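# Seat the arrow gear on the pin facing the mark

## Task

Take the loose gear that has a painted arrow and slide it onto the pin with the arrow face on top, pushed fully down, turned so the arrow aims at the mark on the collar; it must stay that way by itself after the grippers let go.

## Robot and tools

Robot: two arms, left_arm and right_arm, each ending in a two-finger gripper. Left and right are arm names, not image sides.

Scene frame (shared by both arms): origin on the table surface midway between the arms, +x out over the table, +z up, left_arm on the +y side. Positions are in metres, orientations as quaternions (w, x, y, z). Gripper frame: the fingers point along its +z and open and close along its y. The reported hand position is the point between the pads when closed; closed fingertips extend about 19 mm past it (about 6 mm when fully open), and closing pushes the tips about 13 mm further out, so keep that clearance above surfaces. Printed hand positions can be slightly off, worse at long reach. Fixed obstacles: mounting plates under the arm bases and the metal frame behind them.

The 16-number row (used by execute_actions and move): one list covering both arms, always all 16 numbers in [-1, 1]. Order: left dx, dy, dz, rx, ry, rz, left gripper position, left gripper speed, then the same eight for the right arm. dx..rz are an offset, not a pose: a target measured from that gripper's measured pose at the start of the action (for a call's first action, the last pose any result reported), expressed in the gripper's own axes. Scale: 1.0 = 0.6 m for dx, dy, dz and 180 degrees for the rotation; rx, ry, rz form a single rotation vector. Gripper position is absolute: +1 fully open (85 mm), 0 about 41 mm, about -0.8 pads touching, -1 closes until blocked. Gripper speed: -1 about 20 mm/s, 0 about 85, +1 about 150. No force setting; a full close gives roughly 190 to 235 N per pad. Zeros in position/speed are real commands, so to leave a gripper unchanged repeat its previous two numbers.

execute_actions(actions): a list of actions; each action is a table of up to 15 rows, one row per 1/30 s control step, and a short table repeats its last row until 15 steps pass. Every row in an action is measured from that action's start pose, not from the prior row. An empty list just returns state and images. Each step the commanded pose is clipped to within 70 mm and 16 degrees of the measured pose, so large offsets need several actions; the arm stops at its last clipped pose. Position wins over orientation if both cannot be met.

move(target, speed, blocking): target is one 16-number row as above, offsets from the pose in the latest result that showed one. Both grippers travel straight lines ending together, 0.5 to 10 s (cut off at 10 s). speed is top path speed in m/s, 0.002 to 0.5, default 0.25; rotation is capped at twice that in rad/s. Gripper numbers are sent at the start. Moves do not avoid obstacles or the other arm; faster or deeper-past-contact targets hit and press harder. blocking=false returns after 0.5 s while motion continues; poll with wait(0), and execute_actions or new moves are refused until the move is shown ended (or use stop). The result adds a "move:" line: done, off_target, moving, held or fault, plus limits (paced = the sent pose was clipped; held = a check blocked steps, after which the arm may speed up beyond speed), and each gripper's distance from its target. If only one arm is named, the other finished fine.

wait(seconds): 0 to 10; lets time run with arms holding their last command; returns early if a running move ends.
stop(): brakes a running move; needs braking room; fingers keep moving.
zoom_image(camera, region): camera is one of cam_head_left, cam_head_right, cam_high, cam_low, cam_left_wrist, cam_right_wrist (each 896x504); region [x0, y0, x1, y1] pixels from the top-left, at most 504x504.
finished_scene(scene): ends the current scene by its number; irreversible; the result reports success and the next task.

Result lines: state per arm (end_effector_position, end_effector_quat_wxyz); "Hand target" = pose the controller now drives toward; step readings with HELD labels when an arm's part of a row was held back (action calls only); position_measured_pct ≈ 50 − 50×position (0 = fully open). Fingers stopping early below about 90 means something is held or blocking; about 90 or slightly more means pads met on nothing or on something tiny. "pose unreachable" = clearance check altered that arm's command. "too close" treats each plate and its half of the frame as part of that arm. MOTOR HOT appears from 60 °C; at 75 °C an OVER-TEMPERATURE FAULT lets the arm sink. A TORQUE FAULT (contact torque at the joint limit: 49.1 N m for waist, shoulder, upper arm roll, elbow; 30.9 N m for forearm roll, wrist pitch, wrist roll; held weight counts) halts that arm 10 s and drops the rest of the call.

Gripping: close with position -1 and keep sending it; release with a position wider than the object; for a soft grip open, then close to just under the object width. Fingers stay put until the position changes by 0.01 or more, but re-close on their own if the object slips or is lost. For an idle arm, send the offset back to its desired pose in a reply's first call, then zeros.

Joint ranges (rad): waist, upper arm roll, forearm roll, wrist roll ±69.115; shoulder ±2.250; elbow ±2.580; wrist pitch ±2.100. Elbows stop just before straight. Arms may lag their targets after big moves; the sim keeps running while you think, holding the last command. Occasional brief pushes may nudge loose objects.

Avoid: anything leaving the table, drops, slips, slams, hard pushes, arm-on-arm contact, and long loaded holds that heat motors. Release the gear so it rests seated on its own before ending.

Each tool is called after "Request:" by a JSON object that holds its "fn" and its "kwargs", one argument or row to a line.

## Session

I'll start by looking at the scene.

Request:
{"fn": "execute_actions", "kwargs": {
  "actions": []
}}

Scene clock: 0.00 s.
left_arm: end_effector_position=(+0.3816, +0.5230, +0.2596) position_measured_pct=0.0 end_effector_quat_wxyz=(+0.257, -0.069, +0.964, +0.020) | right_arm: end_effector_position=(+0.3479, -0.8161, +0.1778) position_measured_pct=0.0 end_effector_quat_wxyz=(+0.440, +0.197, +0.785, -0.389)
Joint positions: left_arm=[-0.478  0.579 -0.071  2.18  -0.253 -0.247  1.228] | right_arm=[ 0.711  1.32   0.713  1.894 -0.206 -1.387  1.481]
Joint velocities: left_arm=[ 0.    -0.     0.001  0.     0.001 -0.001  0.   ] | right_arm=[ 0.     0.001  0.    -0.001 -0.     0.     0.001]
Hand target (left_arm): +0.382, +0.523, +0.260; +0.257, -0.069, +0.964, +0.020
Hand target (right_arm): +0.348, -0.816, +0.178; +0.440, +0.197, +0.785, -0.389

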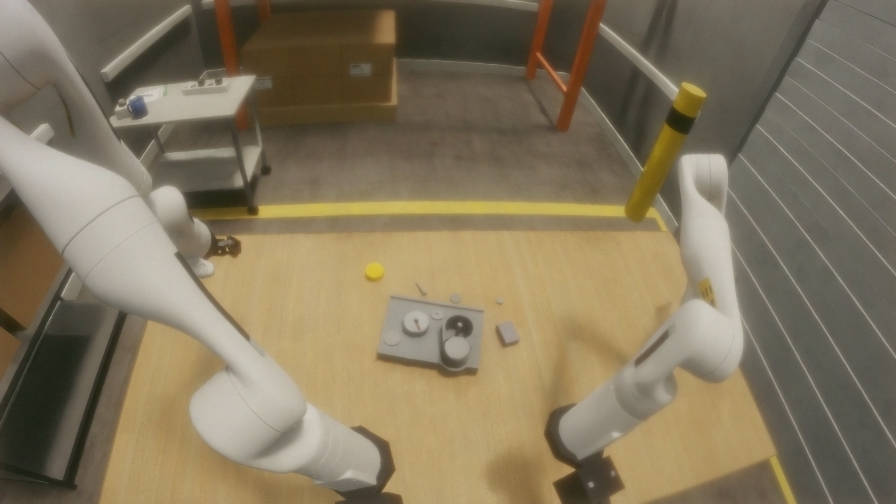

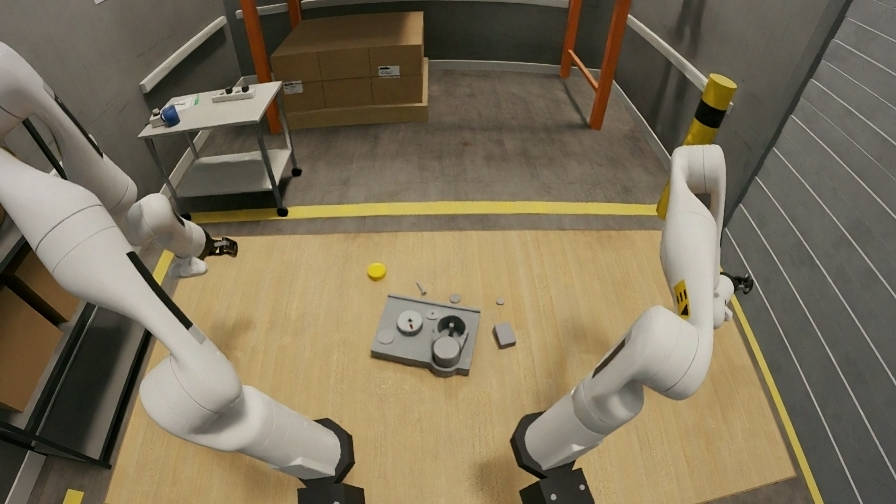

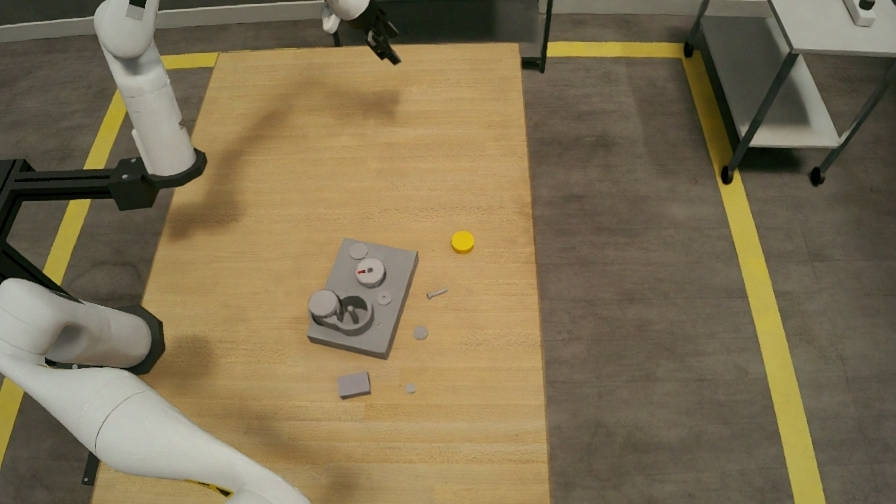

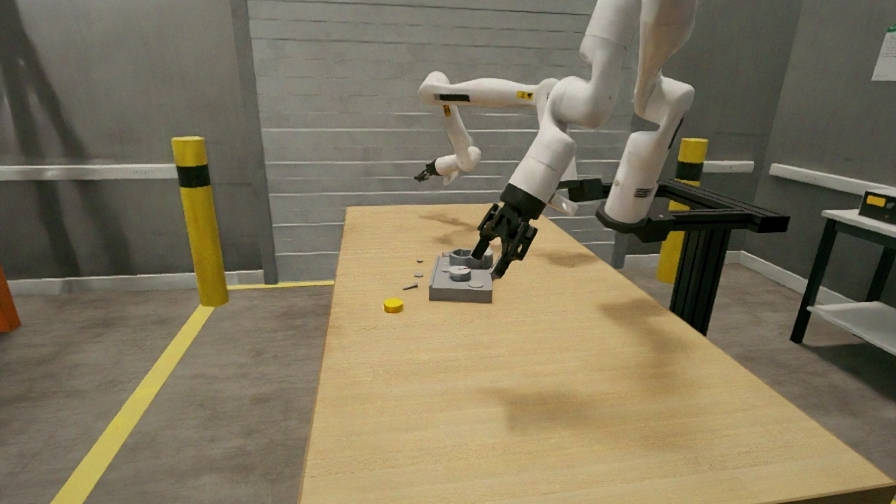

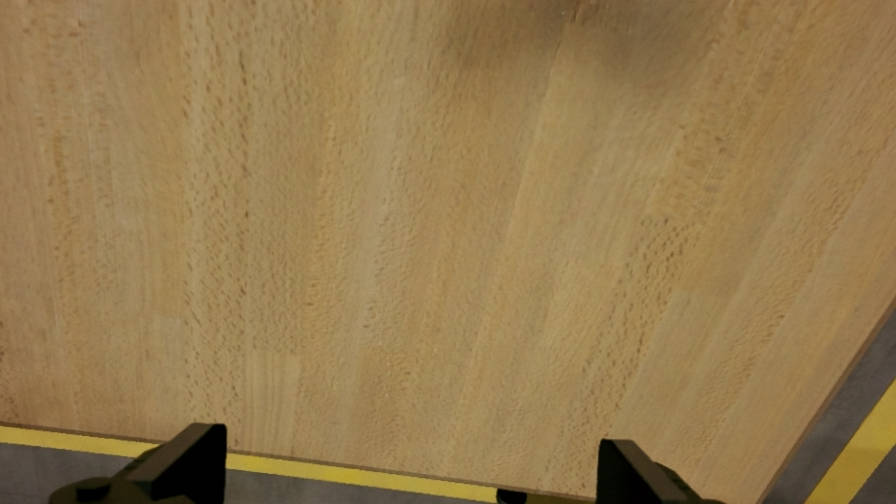

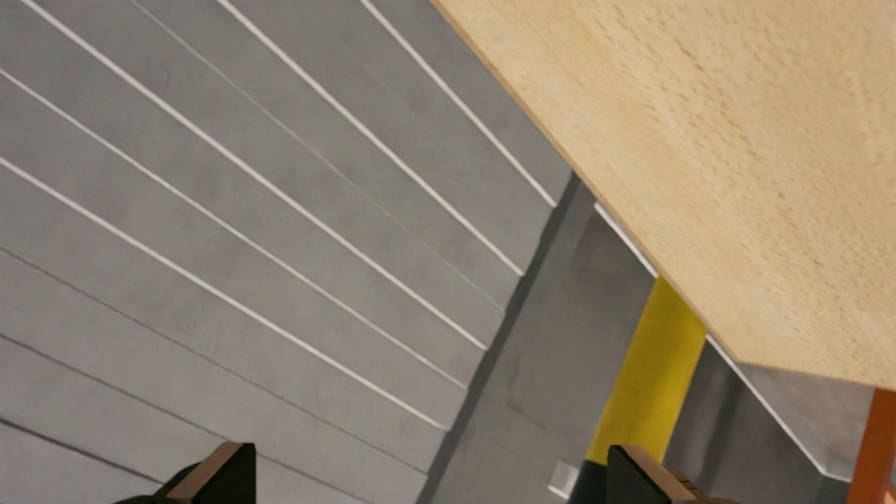

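Request:
{"fn": "zoom_image", "kwargs": {
  "camera": "cam_high",
  "region": [290, 220, 490, 410]
}}

Request:
{"fn": "zoom_image", "kwargs": {
  "camera": "cam_head_right",
  "region": [350, 250, 540, 390]
}}

Request:
{"fn": "zoom_image", "kwargs": {
  "camera": "cam_head_left",
  "region": [350, 250, 540, 390]
}}

Request:
{"fn": "zoom_image", "kwargs": {
  "camera": "cam_low",
  "region": [370, 200, 560, 330]
}}

Region (290, 220, 490, 410) of cam_high's 896x504 image, scaled by 2.520, with more detail than that image has; it fills the top 479 rows of this view, and the rest is white.

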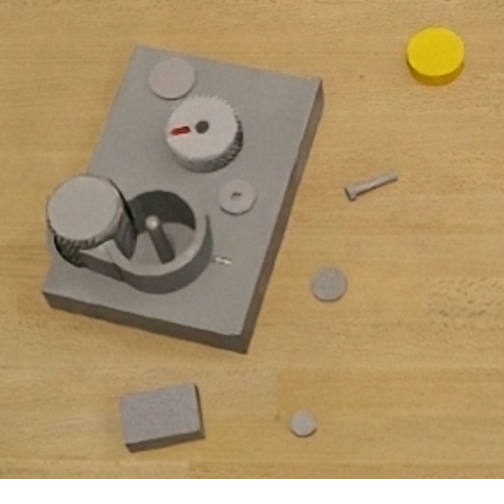

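Region (350, 250, 540, 390) of cam_head_right's 896x504 image, scaled by 2.653, with more detail than that image has; it fills the top 371 rows of this view, and the rest is white.

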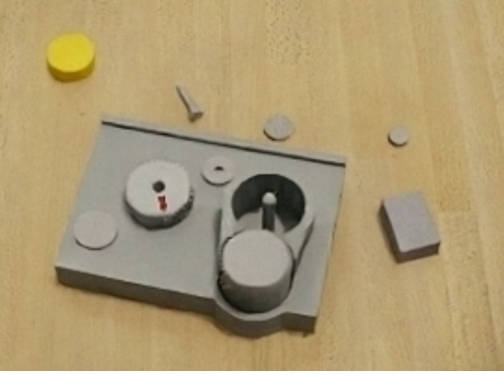

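Region (350, 250, 540, 390) of cam_head_left's 896x504 image, scaled by 2.653, with more detail than that image has; it fills the top 371 rows of this view, and the rest is white.

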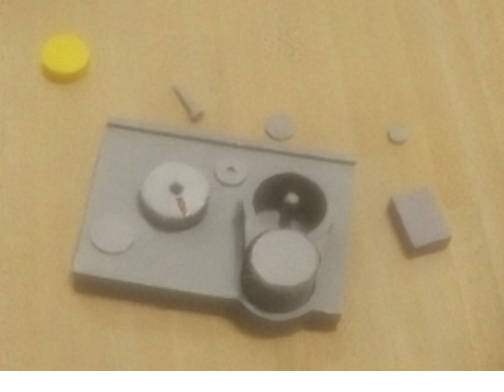

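Region (370, 200, 560, 330) of cam_low's 896x504 image, scaled by 2.653, with more detail than that image has; it fills the top 345 rows of this view, and the rest is white.

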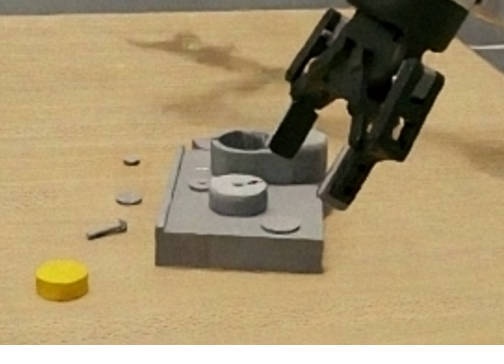

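Request:
{"fn": "zoom_image", "kwargs": {
  "camera": "cam_high",
  "region": [300, 280, 400, 360]
}}

Request:
{"fn": "zoom_image", "kwargs": {
  "camera": "cam_head_right",
  "region": [410, 300, 490, 380]
}}

Request:
{"fn": "zoom_image", "kwargs": {
  "camera": "cam_high",
  "region": [335, 235, 425, 310]
}}

Request:
{"fn": "zoom_image", "kwargs": {
  "camera": "cam_low",
  "region": [420, 235, 510, 310]
}}

Region (300, 280, 400, 360) of cam_high's 896x504 image, scaled by 5.040, with more detail than that image has; it fills the top 403 rows of this view, and the rest is white.

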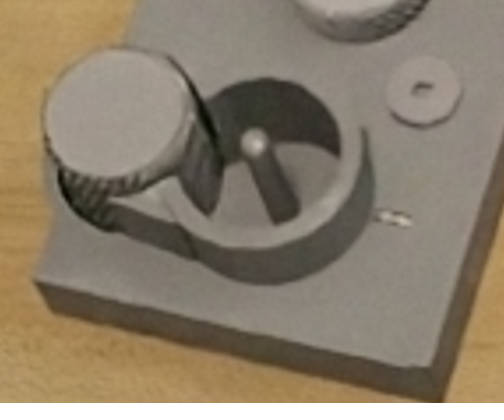

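Region (410, 300, 490, 380) of cam_head_right's 896x504 image, scaled by 6.300, with more detail than that image has.

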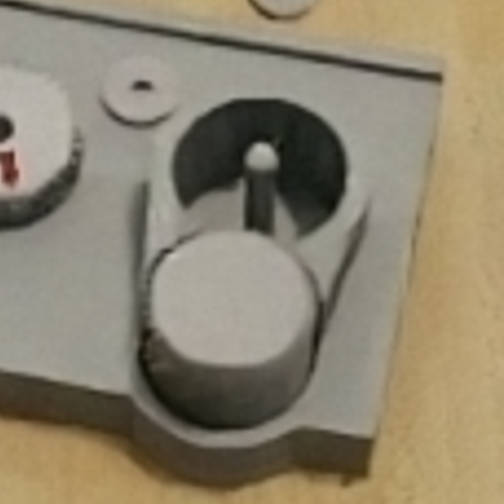

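Region (335, 235, 425, 310) of cam_high's 896x504 image, scaled by 5.600, with more detail than that image has.

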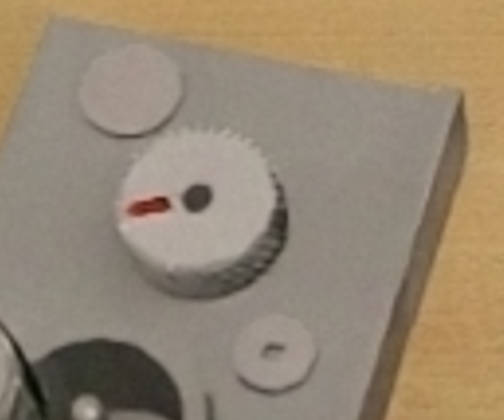

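Region (420, 235, 510, 310) of cam_low's 896x504 image, scaled by 5.600, with more detail than that image has.

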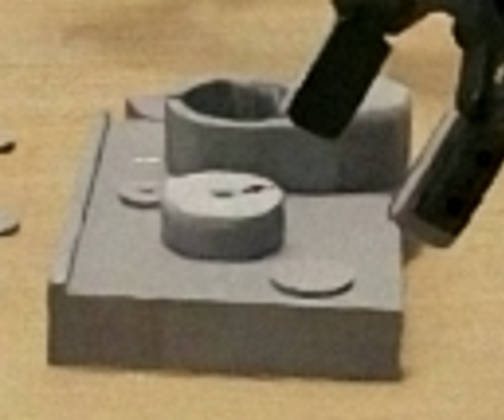

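Request:
{"fn": "move", "kwargs": {
  "target": [0.1397, -0.8618, -0.0263, 0.0129, 0.1656, 0.0445, 1, 0, 0, 0, 0, 0, 0, 0, 1, 0],
  "speed": 0.3
}}

Scene clock: 32.53 s.
left_arm: end_effector_position=(+0.3762, -0.0026, +0.2331) position_measured_pct=0.0 end_effector_quat_wxyz=(+0.002, +0.001, +1.000, -0.002) | right_arm: end_effector_position=(+0.3479, -0.8161, +0.1778) position_measured_pct=0.0 end_effector_quat_wxyz=(+0.440, +0.197, +0.785, -0.389)
Joint positions: left_arm=[ 1.017  1.177 -0.587  1.559  0.437  0.73   1.778] | right_arm=[ 0.711  1.32   0.713  1.894 -0.206 -1.387  1.481]
Joint velocities: left_arm=[ 0.     0.011 -0.001 -0.008 -0.002  0.008  0.004] | right_arm=[ 0.001  0.    -0.    -0.001 -0.    -0.    -0.001]
Hand target (left_arm): +0.376, -0.003, +0.233; +0.002, +0.001, +1.000, -0.002
Hand target (right_arm): +0.348, -0.816, +0.178; +0.440, +0.197, +0.785, -0.389
Off the commanded pose (left_arm): 0.004 m, 0 deg.
Off the commanded pose (right_arm): 0.000 m, 0 deg.
move: off_target (left_arm)

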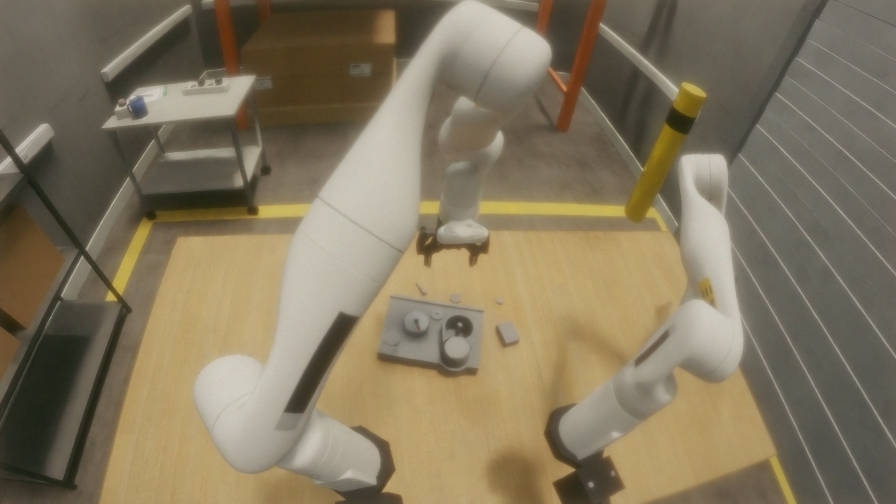

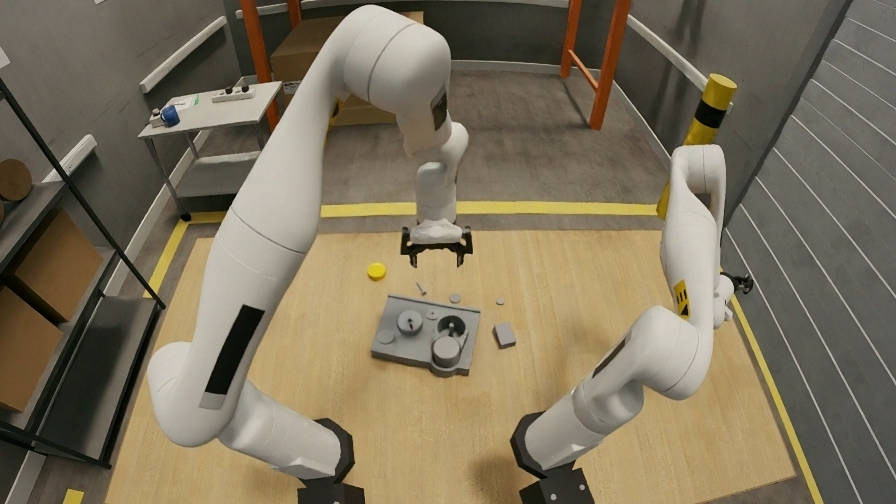

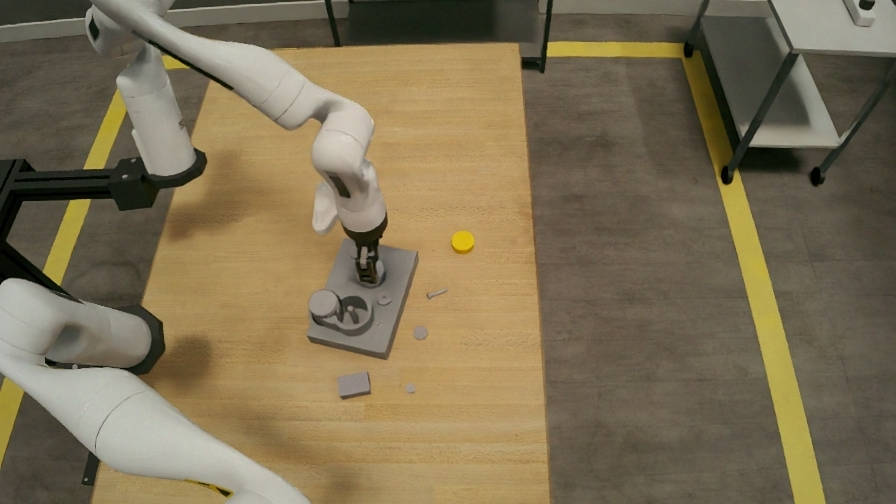

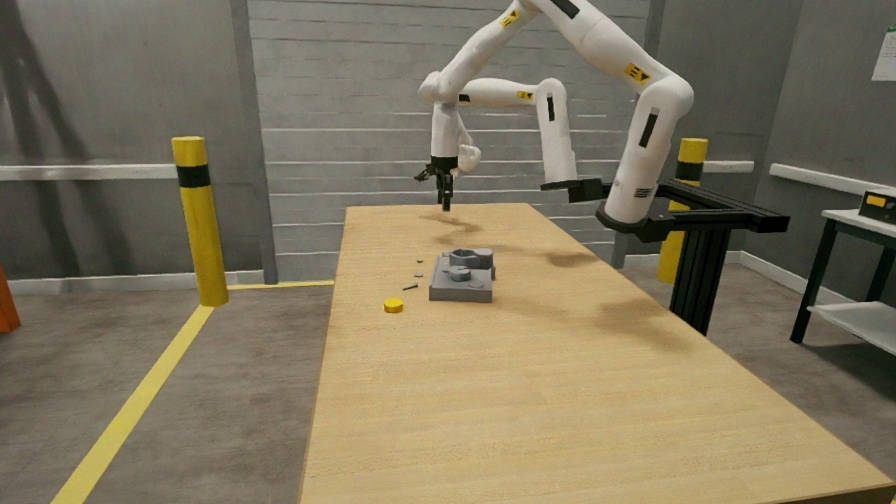

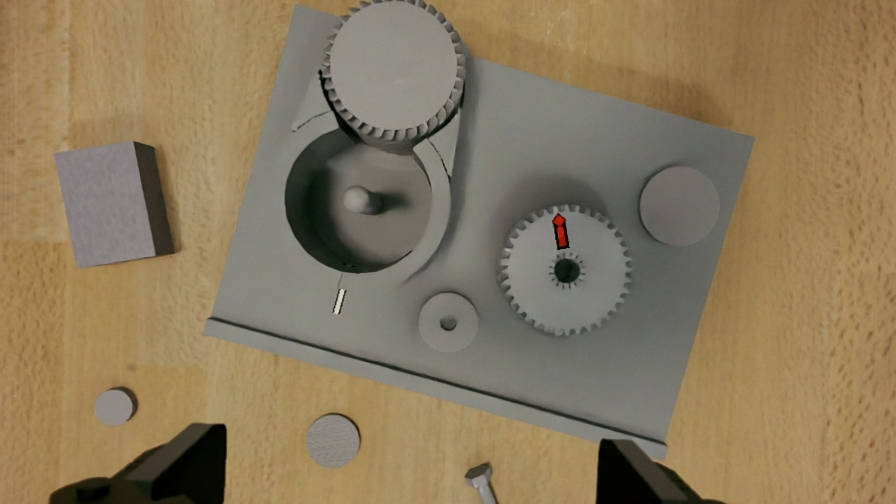

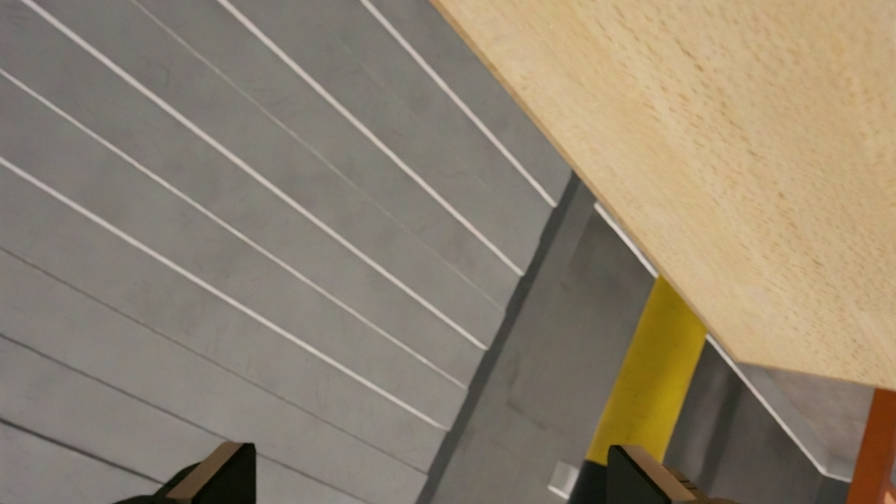

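Request:
{"fn": "zoom_image", "kwargs": {
  "camera": "cam_left_wrist",
  "region": [240, 0, 500, 340]
}}

Request:
{"fn": "zoom_image", "kwargs": {
  "camera": "cam_left_wrist",
  "region": [480, 180, 660, 360]
}}

Request:
{"fn": "zoom_image", "kwargs": {
  "camera": "cam_left_wrist",
  "region": [280, 220, 400, 330]
}}

Request:
{"fn": "zoom_image", "kwargs": {
  "camera": "cam_left_wrist",
  "region": [300, 0, 480, 180]
}}

Request:
{"fn": "zoom_image", "kwargs": {
  "camera": "cam_low",
  "region": [420, 235, 510, 310]
}}

Region (240, 0, 500, 340) of cam_left_wrist's 896x504 image, scaled by 1.482; it fills the left 385 columns of this view, and the rest is white.

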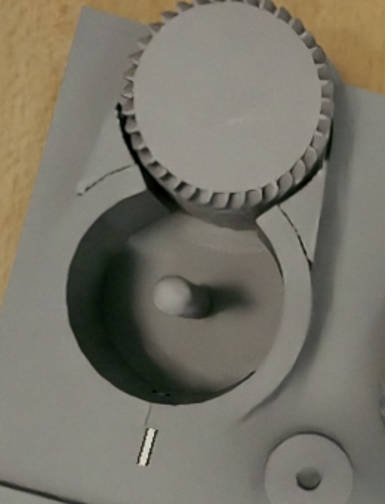

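Region (480, 180, 660, 360) of cam_left_wrist's 896x504 image, scaled by 2.800.

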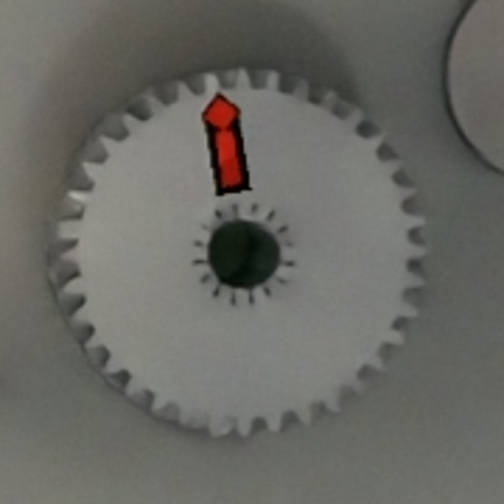

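Region (280, 220, 400, 330) of cam_left_wrist's 896x504 image, scaled by 4.200; it fills the top 462 rows of this view, and the rest is white.

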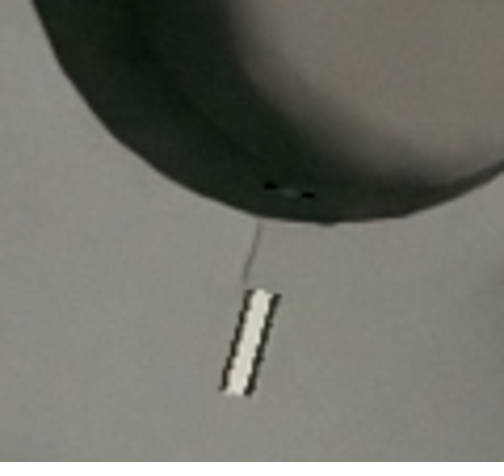

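Region (300, 0, 480, 180) of cam_left_wrist's 896x504 image, scaled by 2.800.

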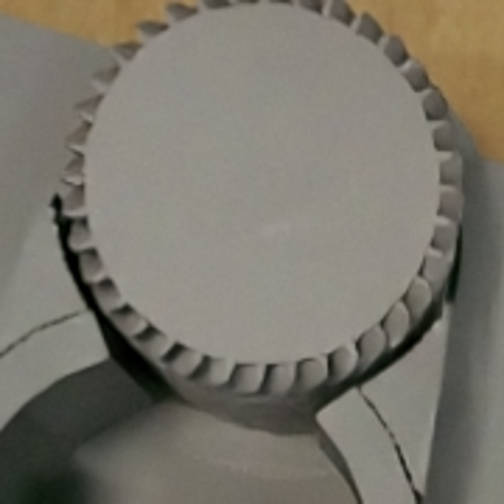

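Region (420, 235, 510, 310) of cam_low's 896x504 image, scaled by 5.600, with more detail than that image has.

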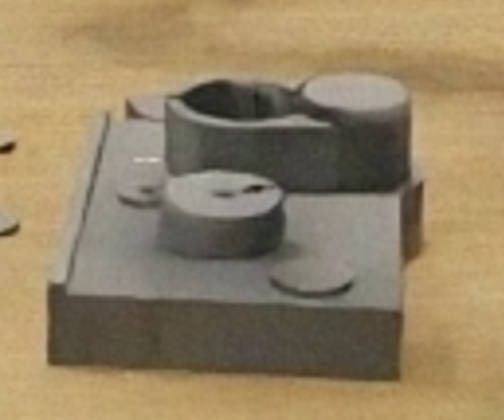

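Request:
{"fn": "zoom_image", "kwargs": {
  "camera": "cam_left_wrist",
  "region": [270, 110, 470, 300]
}}

Request:
{"fn": "zoom_image", "kwargs": {
  "camera": "cam_left_wrist",
  "region": [40, 130, 240, 350]
}}

Request:
{"fn": "zoom_image", "kwargs": {
  "camera": "cam_left_wrist",
  "region": [485, 200, 565, 340]
}}

Region (270, 110, 470, 300) of cam_left_wrist's 896x504 image, scaled by 2.520; it fills the top 479 rows of this view, and the rest is white.

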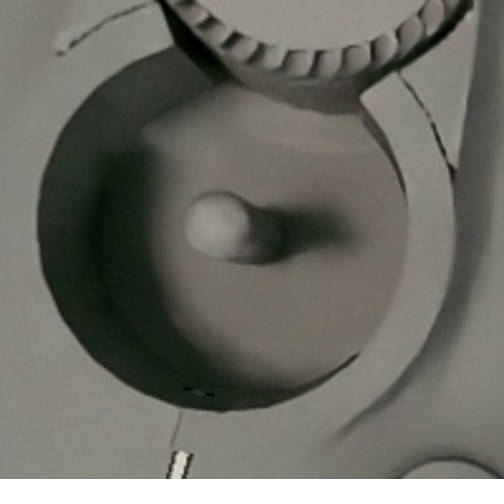

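Region (40, 130, 240, 350) of cam_left_wrist's 896x504 image, scaled by 2.291; it fills the left 458 columns of this view, and the rest is white.

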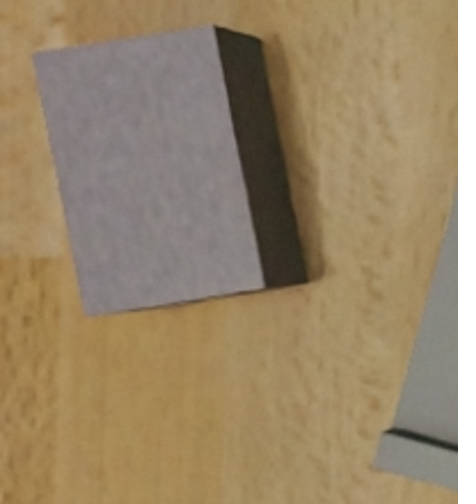

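Region (485, 200, 565, 340) of cam_left_wrist's 896x504 image, scaled by 3.600; it fills the left 288 columns of this view, and the rest is white.

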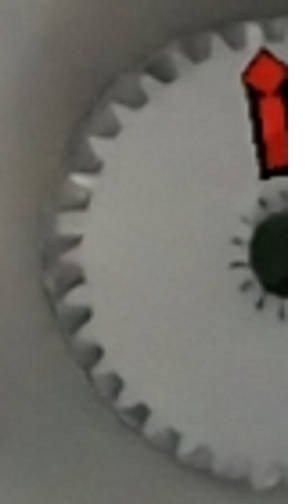

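Request:
{"fn": "move", "kwargs": {
  "target": [0.0675, 0.1085, 0.1718, 0, 0, -0.06, 1, 0, 0.2343, 0.5513, -0.8623, -0.1963, 0.7571, 0.4737, -0.8, 0],
  "speed": 0.4
}}

Scene clock: 94.87 s.
left_arm: end_effector_position=(+0.3363, +0.0620, +0.1292) position_measured_pct=0.0 end_effector_quat_wxyz=(+0.002, -0.093, +0.996, -0.003) | right_arm: end_effector_position=(+0.2112, -0.2111, +0.0755) position_measured_pct=89.7 end_effector_quat_wxyz=(-0.342, +0.652, +0.451, +0.504)
Joint positions: left_arm=[ 0.865  1.272 -0.475  1.791  0.585  0.358  1.717] | right_arm=[ 1.807  1.637 -0.635  1.835  0.054  0.604  1.03 ]
Joint velocities: left_arm=[-0.001  0.001  0.001  0.    -0.001  0.001 -0.   ] | right_arm=[ 0.003  0.013  0.001 -0.004 -0.002  0.004  0.003]
Hand target (left_arm): +0.336, +0.062, +0.129; +0.002, -0.093, +0.996, -0.003
Hand target (right_arm): +0.211, -0.211, +0.075; -0.342, +0.652, +0.451, +0.505
Off the commanded pose (left_arm): 0.000 m, 0 deg.
Off the commanded pose (right_arm): 0.002 m, 1 deg.
move: done

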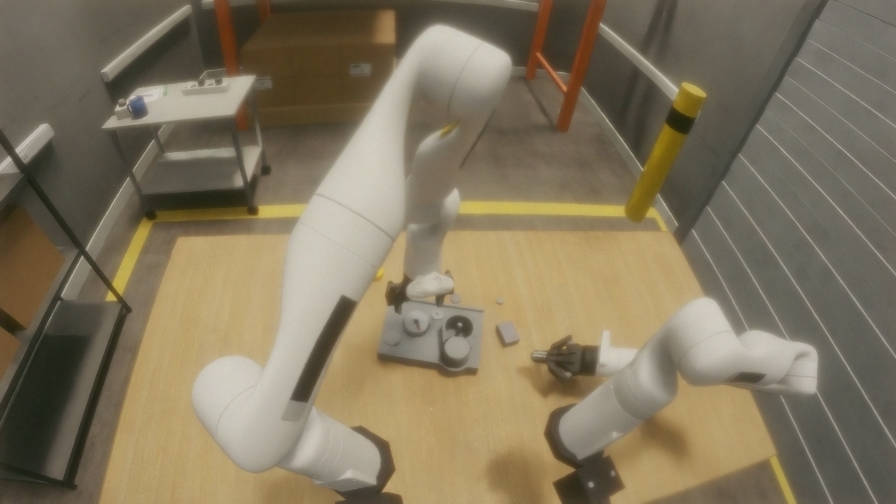

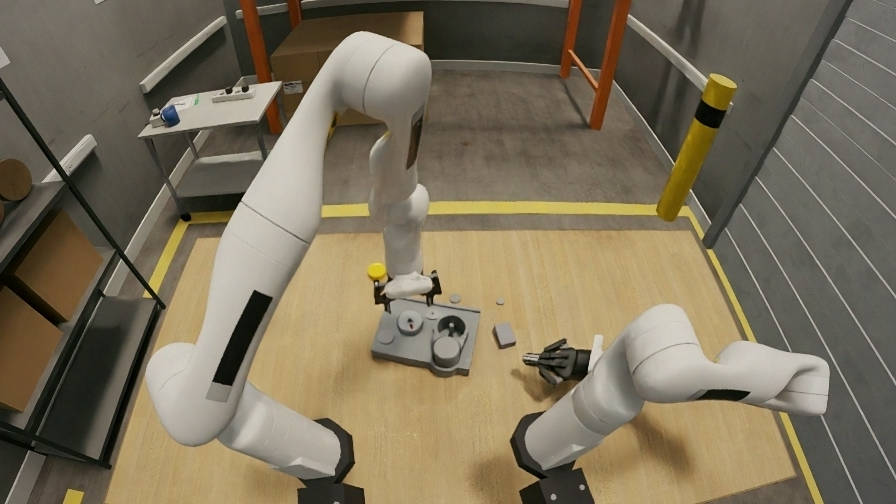

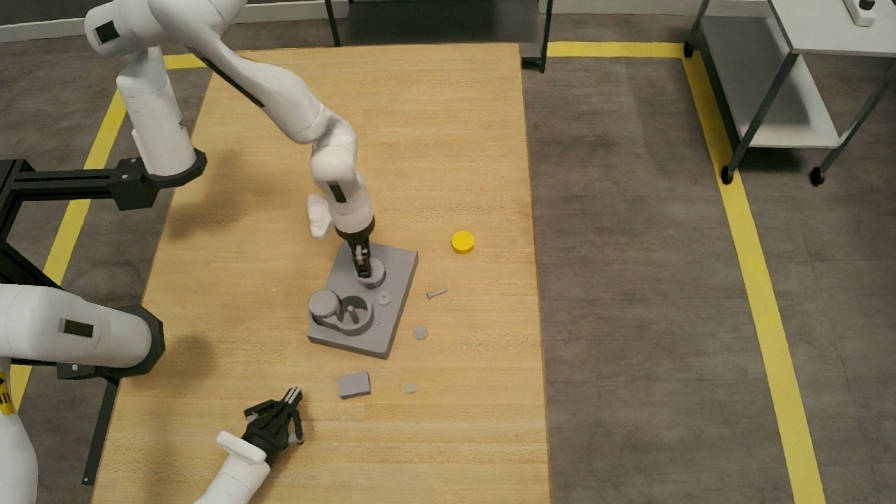

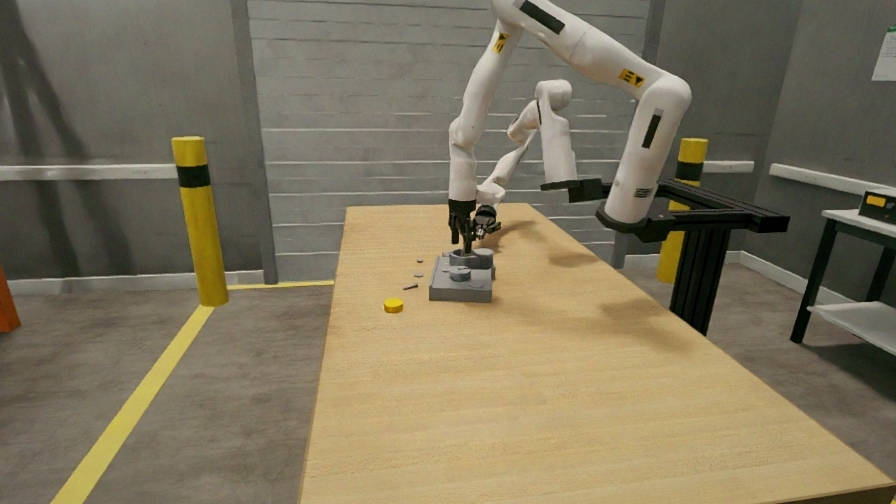

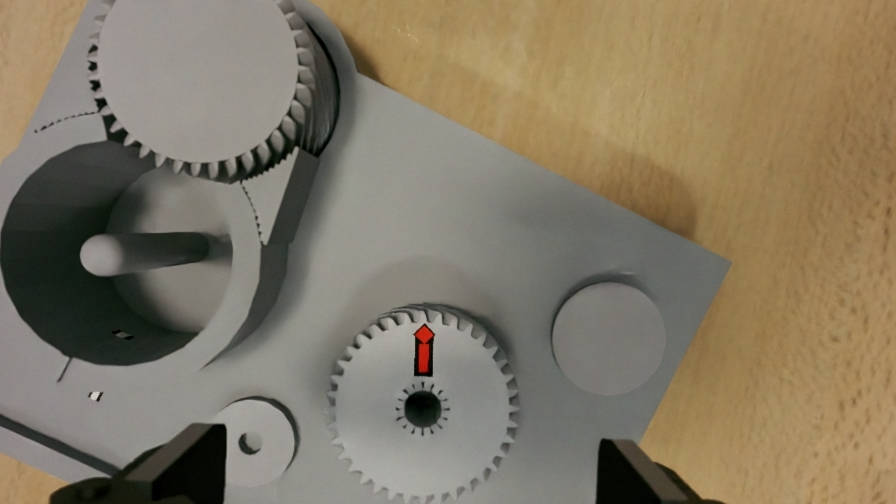

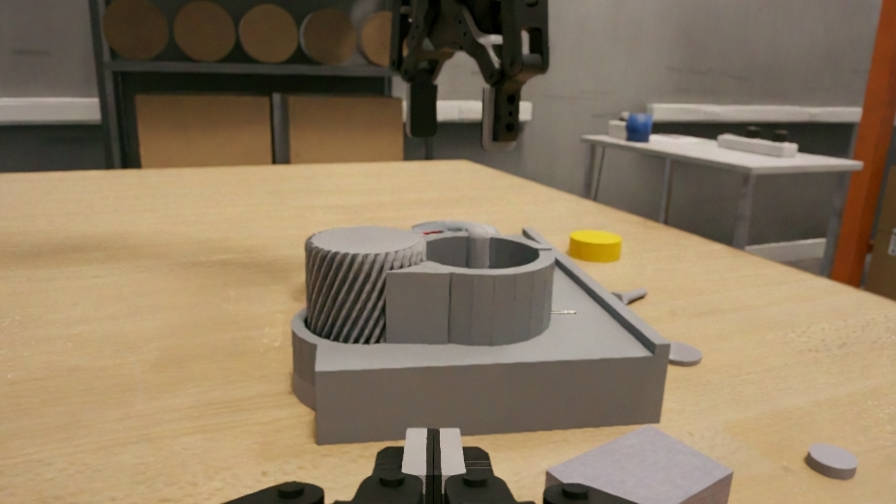

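Request:
{"fn": "zoom_image", "kwargs": {
  "camera": "cam_right_wrist",
  "region": [285, 210, 445, 360]
}}

Request:
{"fn": "zoom_image", "kwargs": {
  "camera": "cam_right_wrist",
  "region": [280, 200, 680, 450]
}}

Request:
{"fn": "zoom_image", "kwargs": {
  "camera": "cam_left_wrist",
  "region": [0, 0, 380, 420]
}}

Request:
{"fn": "zoom_image", "kwargs": {
  "camera": "cam_left_wrist",
  "region": [315, 295, 530, 504]
}}

Region (285, 210, 445, 360) of cam_right_wrist's 896x504 image, scaled by 3.150; it fills the top 472 rows of this view, and the rest is white.

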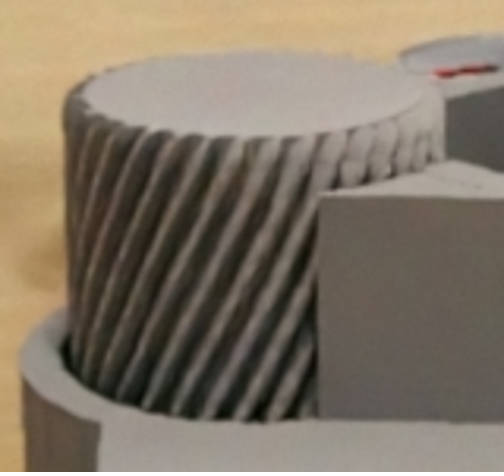

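Region (280, 200, 680, 450) of cam_right_wrist's 896x504 image, scaled by 1.260; it fills the top 315 rows of this view, and the rest is white.

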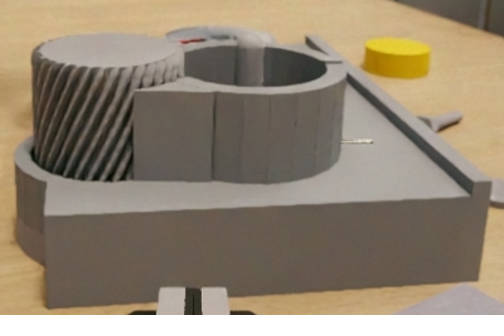

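Region (0, 0, 380, 420) of cam_left_wrist's 896x504 image, scaled by 1.200; it fills the left 456 columns of this view, and the rest is white.

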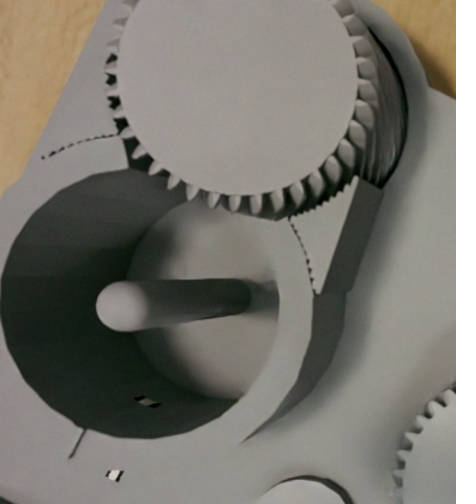

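Region (315, 295, 530, 504) of cam_left_wrist's 896x504 image, scaled by 2.344; it fills the top 490 rows of this view, and the rest is white.

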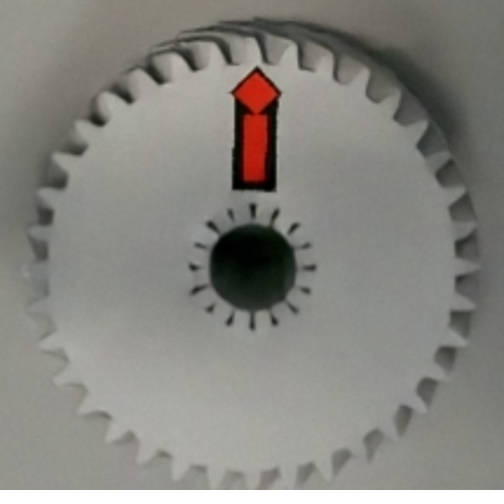

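Request:
{"fn": "zoom_image", "kwargs": {
  "camera": "cam_left_wrist",
  "region": [70, 180, 250, 320]
}}

Request:
{"fn": "zoom_image", "kwargs": {
  "camera": "cam_left_wrist",
  "region": [0, 130, 290, 410]
}}

Request:
{"fn": "zoom_image", "kwargs": {
  "camera": "cam_left_wrist",
  "region": [180, 0, 380, 260]
}}

Request:
{"fn": "zoom_image", "kwargs": {
  "camera": "cam_right_wrist",
  "region": [380, 210, 580, 360]
}}

Region (70, 180, 250, 320) of cam_left_wrist's 896x504 image, scaled by 2.800.

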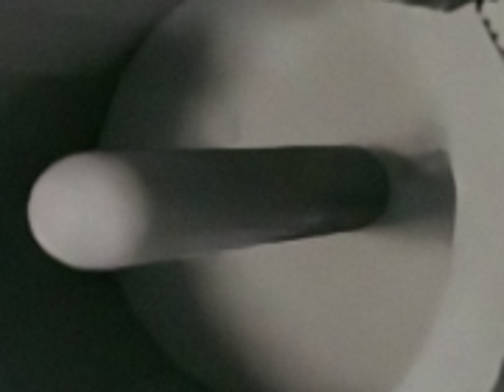

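Region (0, 130, 290, 410) of cam_left_wrist's 896x504 image, scaled by 1.738; it fills the top 487 rows of this view, and the rest is white.

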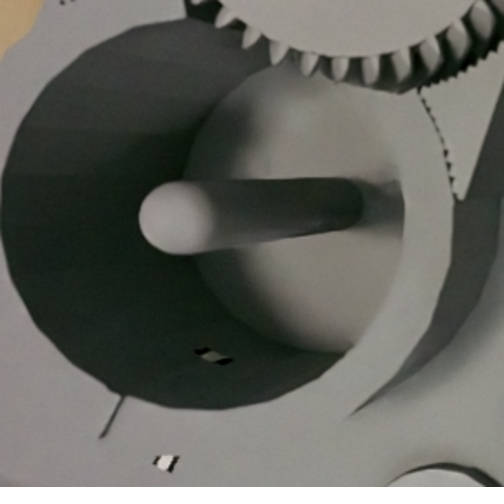

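Region (180, 0, 380, 260) of cam_left_wrist's 896x504 image, scaled by 1.938; it fills the left 388 columns of this view, and the rest is white.

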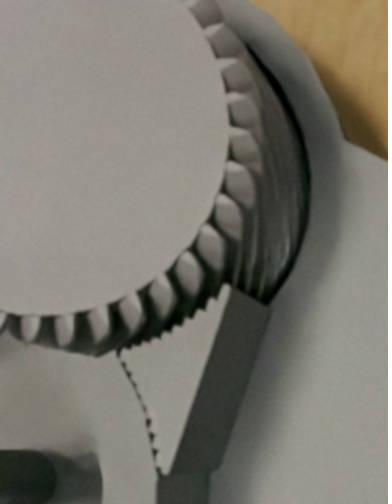

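Region (380, 210, 580, 360) of cam_right_wrist's 896x504 image, scaled by 2.520; it fills the top 378 rows of this view, and the rest is white.

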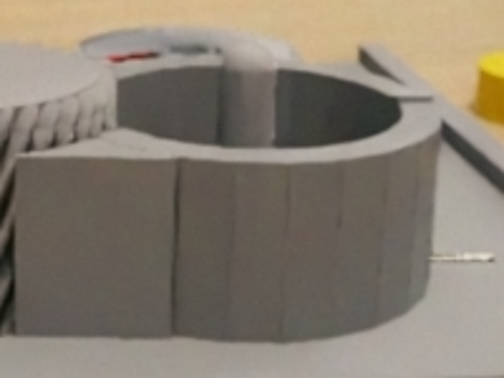

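Request:
{"fn": "zoom_image", "kwargs": {
  "camera": "cam_right_wrist",
  "region": [300, 240, 400, 350]
}}

Request:
{"fn": "zoom_image", "kwargs": {
  "camera": "cam_right_wrist",
  "region": [330, 245, 430, 300]
}}

Request:
{"fn": "zoom_image", "kwargs": {
  "camera": "cam_right_wrist",
  "region": [300, 295, 400, 350]
}}

Region (300, 240, 400, 350) of cam_right_wrist's 896x504 image, scaled by 4.582; it fills the left 458 columns of this view, and the rest is white.

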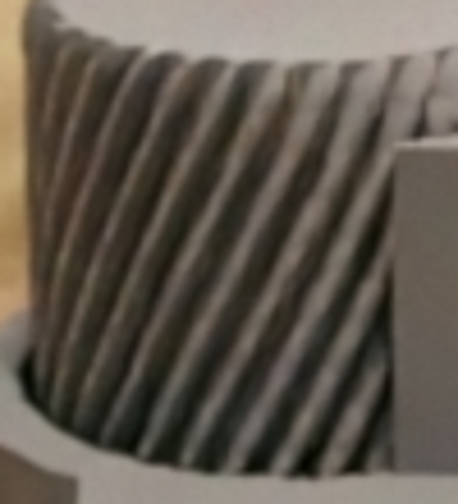

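Region (330, 245, 430, 300) of cam_right_wrist's 896x504 image, scaled by 5.040; it fills the top 277 rows of this view, and the rest is white.

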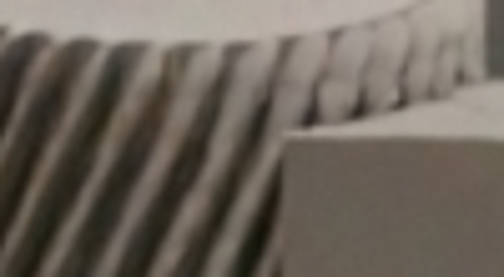

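Region (300, 295, 400, 350) of cam_right_wrist's 896x504 image, scaled by 5.040; it fills the top 277 rows of this view, and the rest is white.

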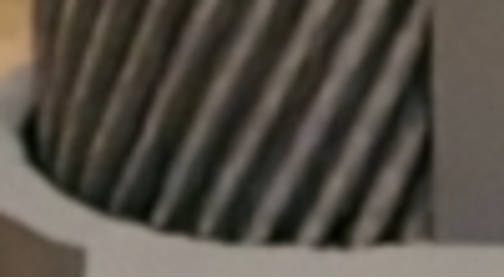

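Request:
{"fn": "zoom_image", "kwargs": {
  "camera": "cam_left_wrist",
  "region": [80, 90, 240, 200]
}}

Request:
{"fn": "zoom_image", "kwargs": {
  "camera": "cam_left_wrist",
  "region": [70, 0, 330, 200]
}}

Request:
{"fn": "zoom_image", "kwargs": {
  "camera": "cam_left_wrist",
  "region": [370, 295, 480, 440]
}}

Region (80, 90, 240, 200) of cam_left_wrist's 896x504 image, scaled by 3.150; it fills the top 346 rows of this view, and the rest is white.

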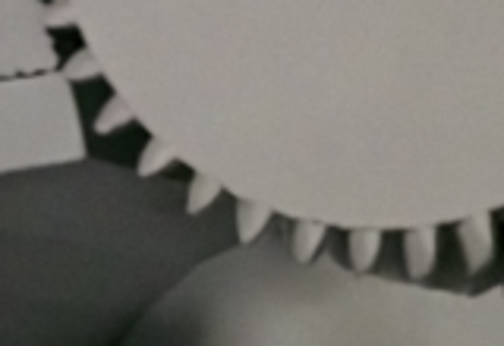

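Region (70, 0, 330, 200) of cam_left_wrist's 896x504 image, scaled by 1.938; it fills the top 388 rows of this view, and the rest is white.

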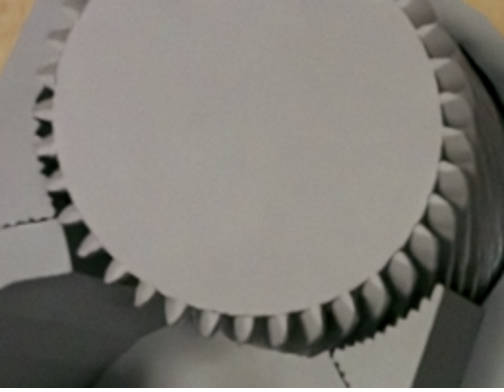

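Region (370, 295, 480, 440) of cam_left_wrist's 896x504 image, scaled by 3.476; it fills the left 382 columns of this view, and the rest is white.

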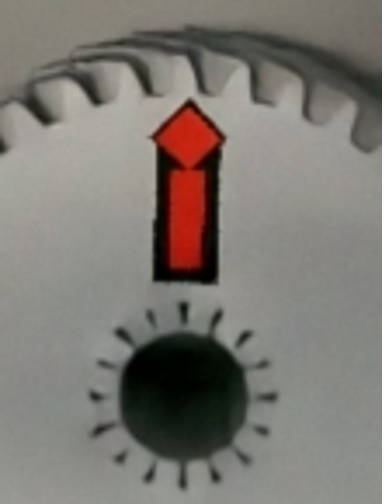

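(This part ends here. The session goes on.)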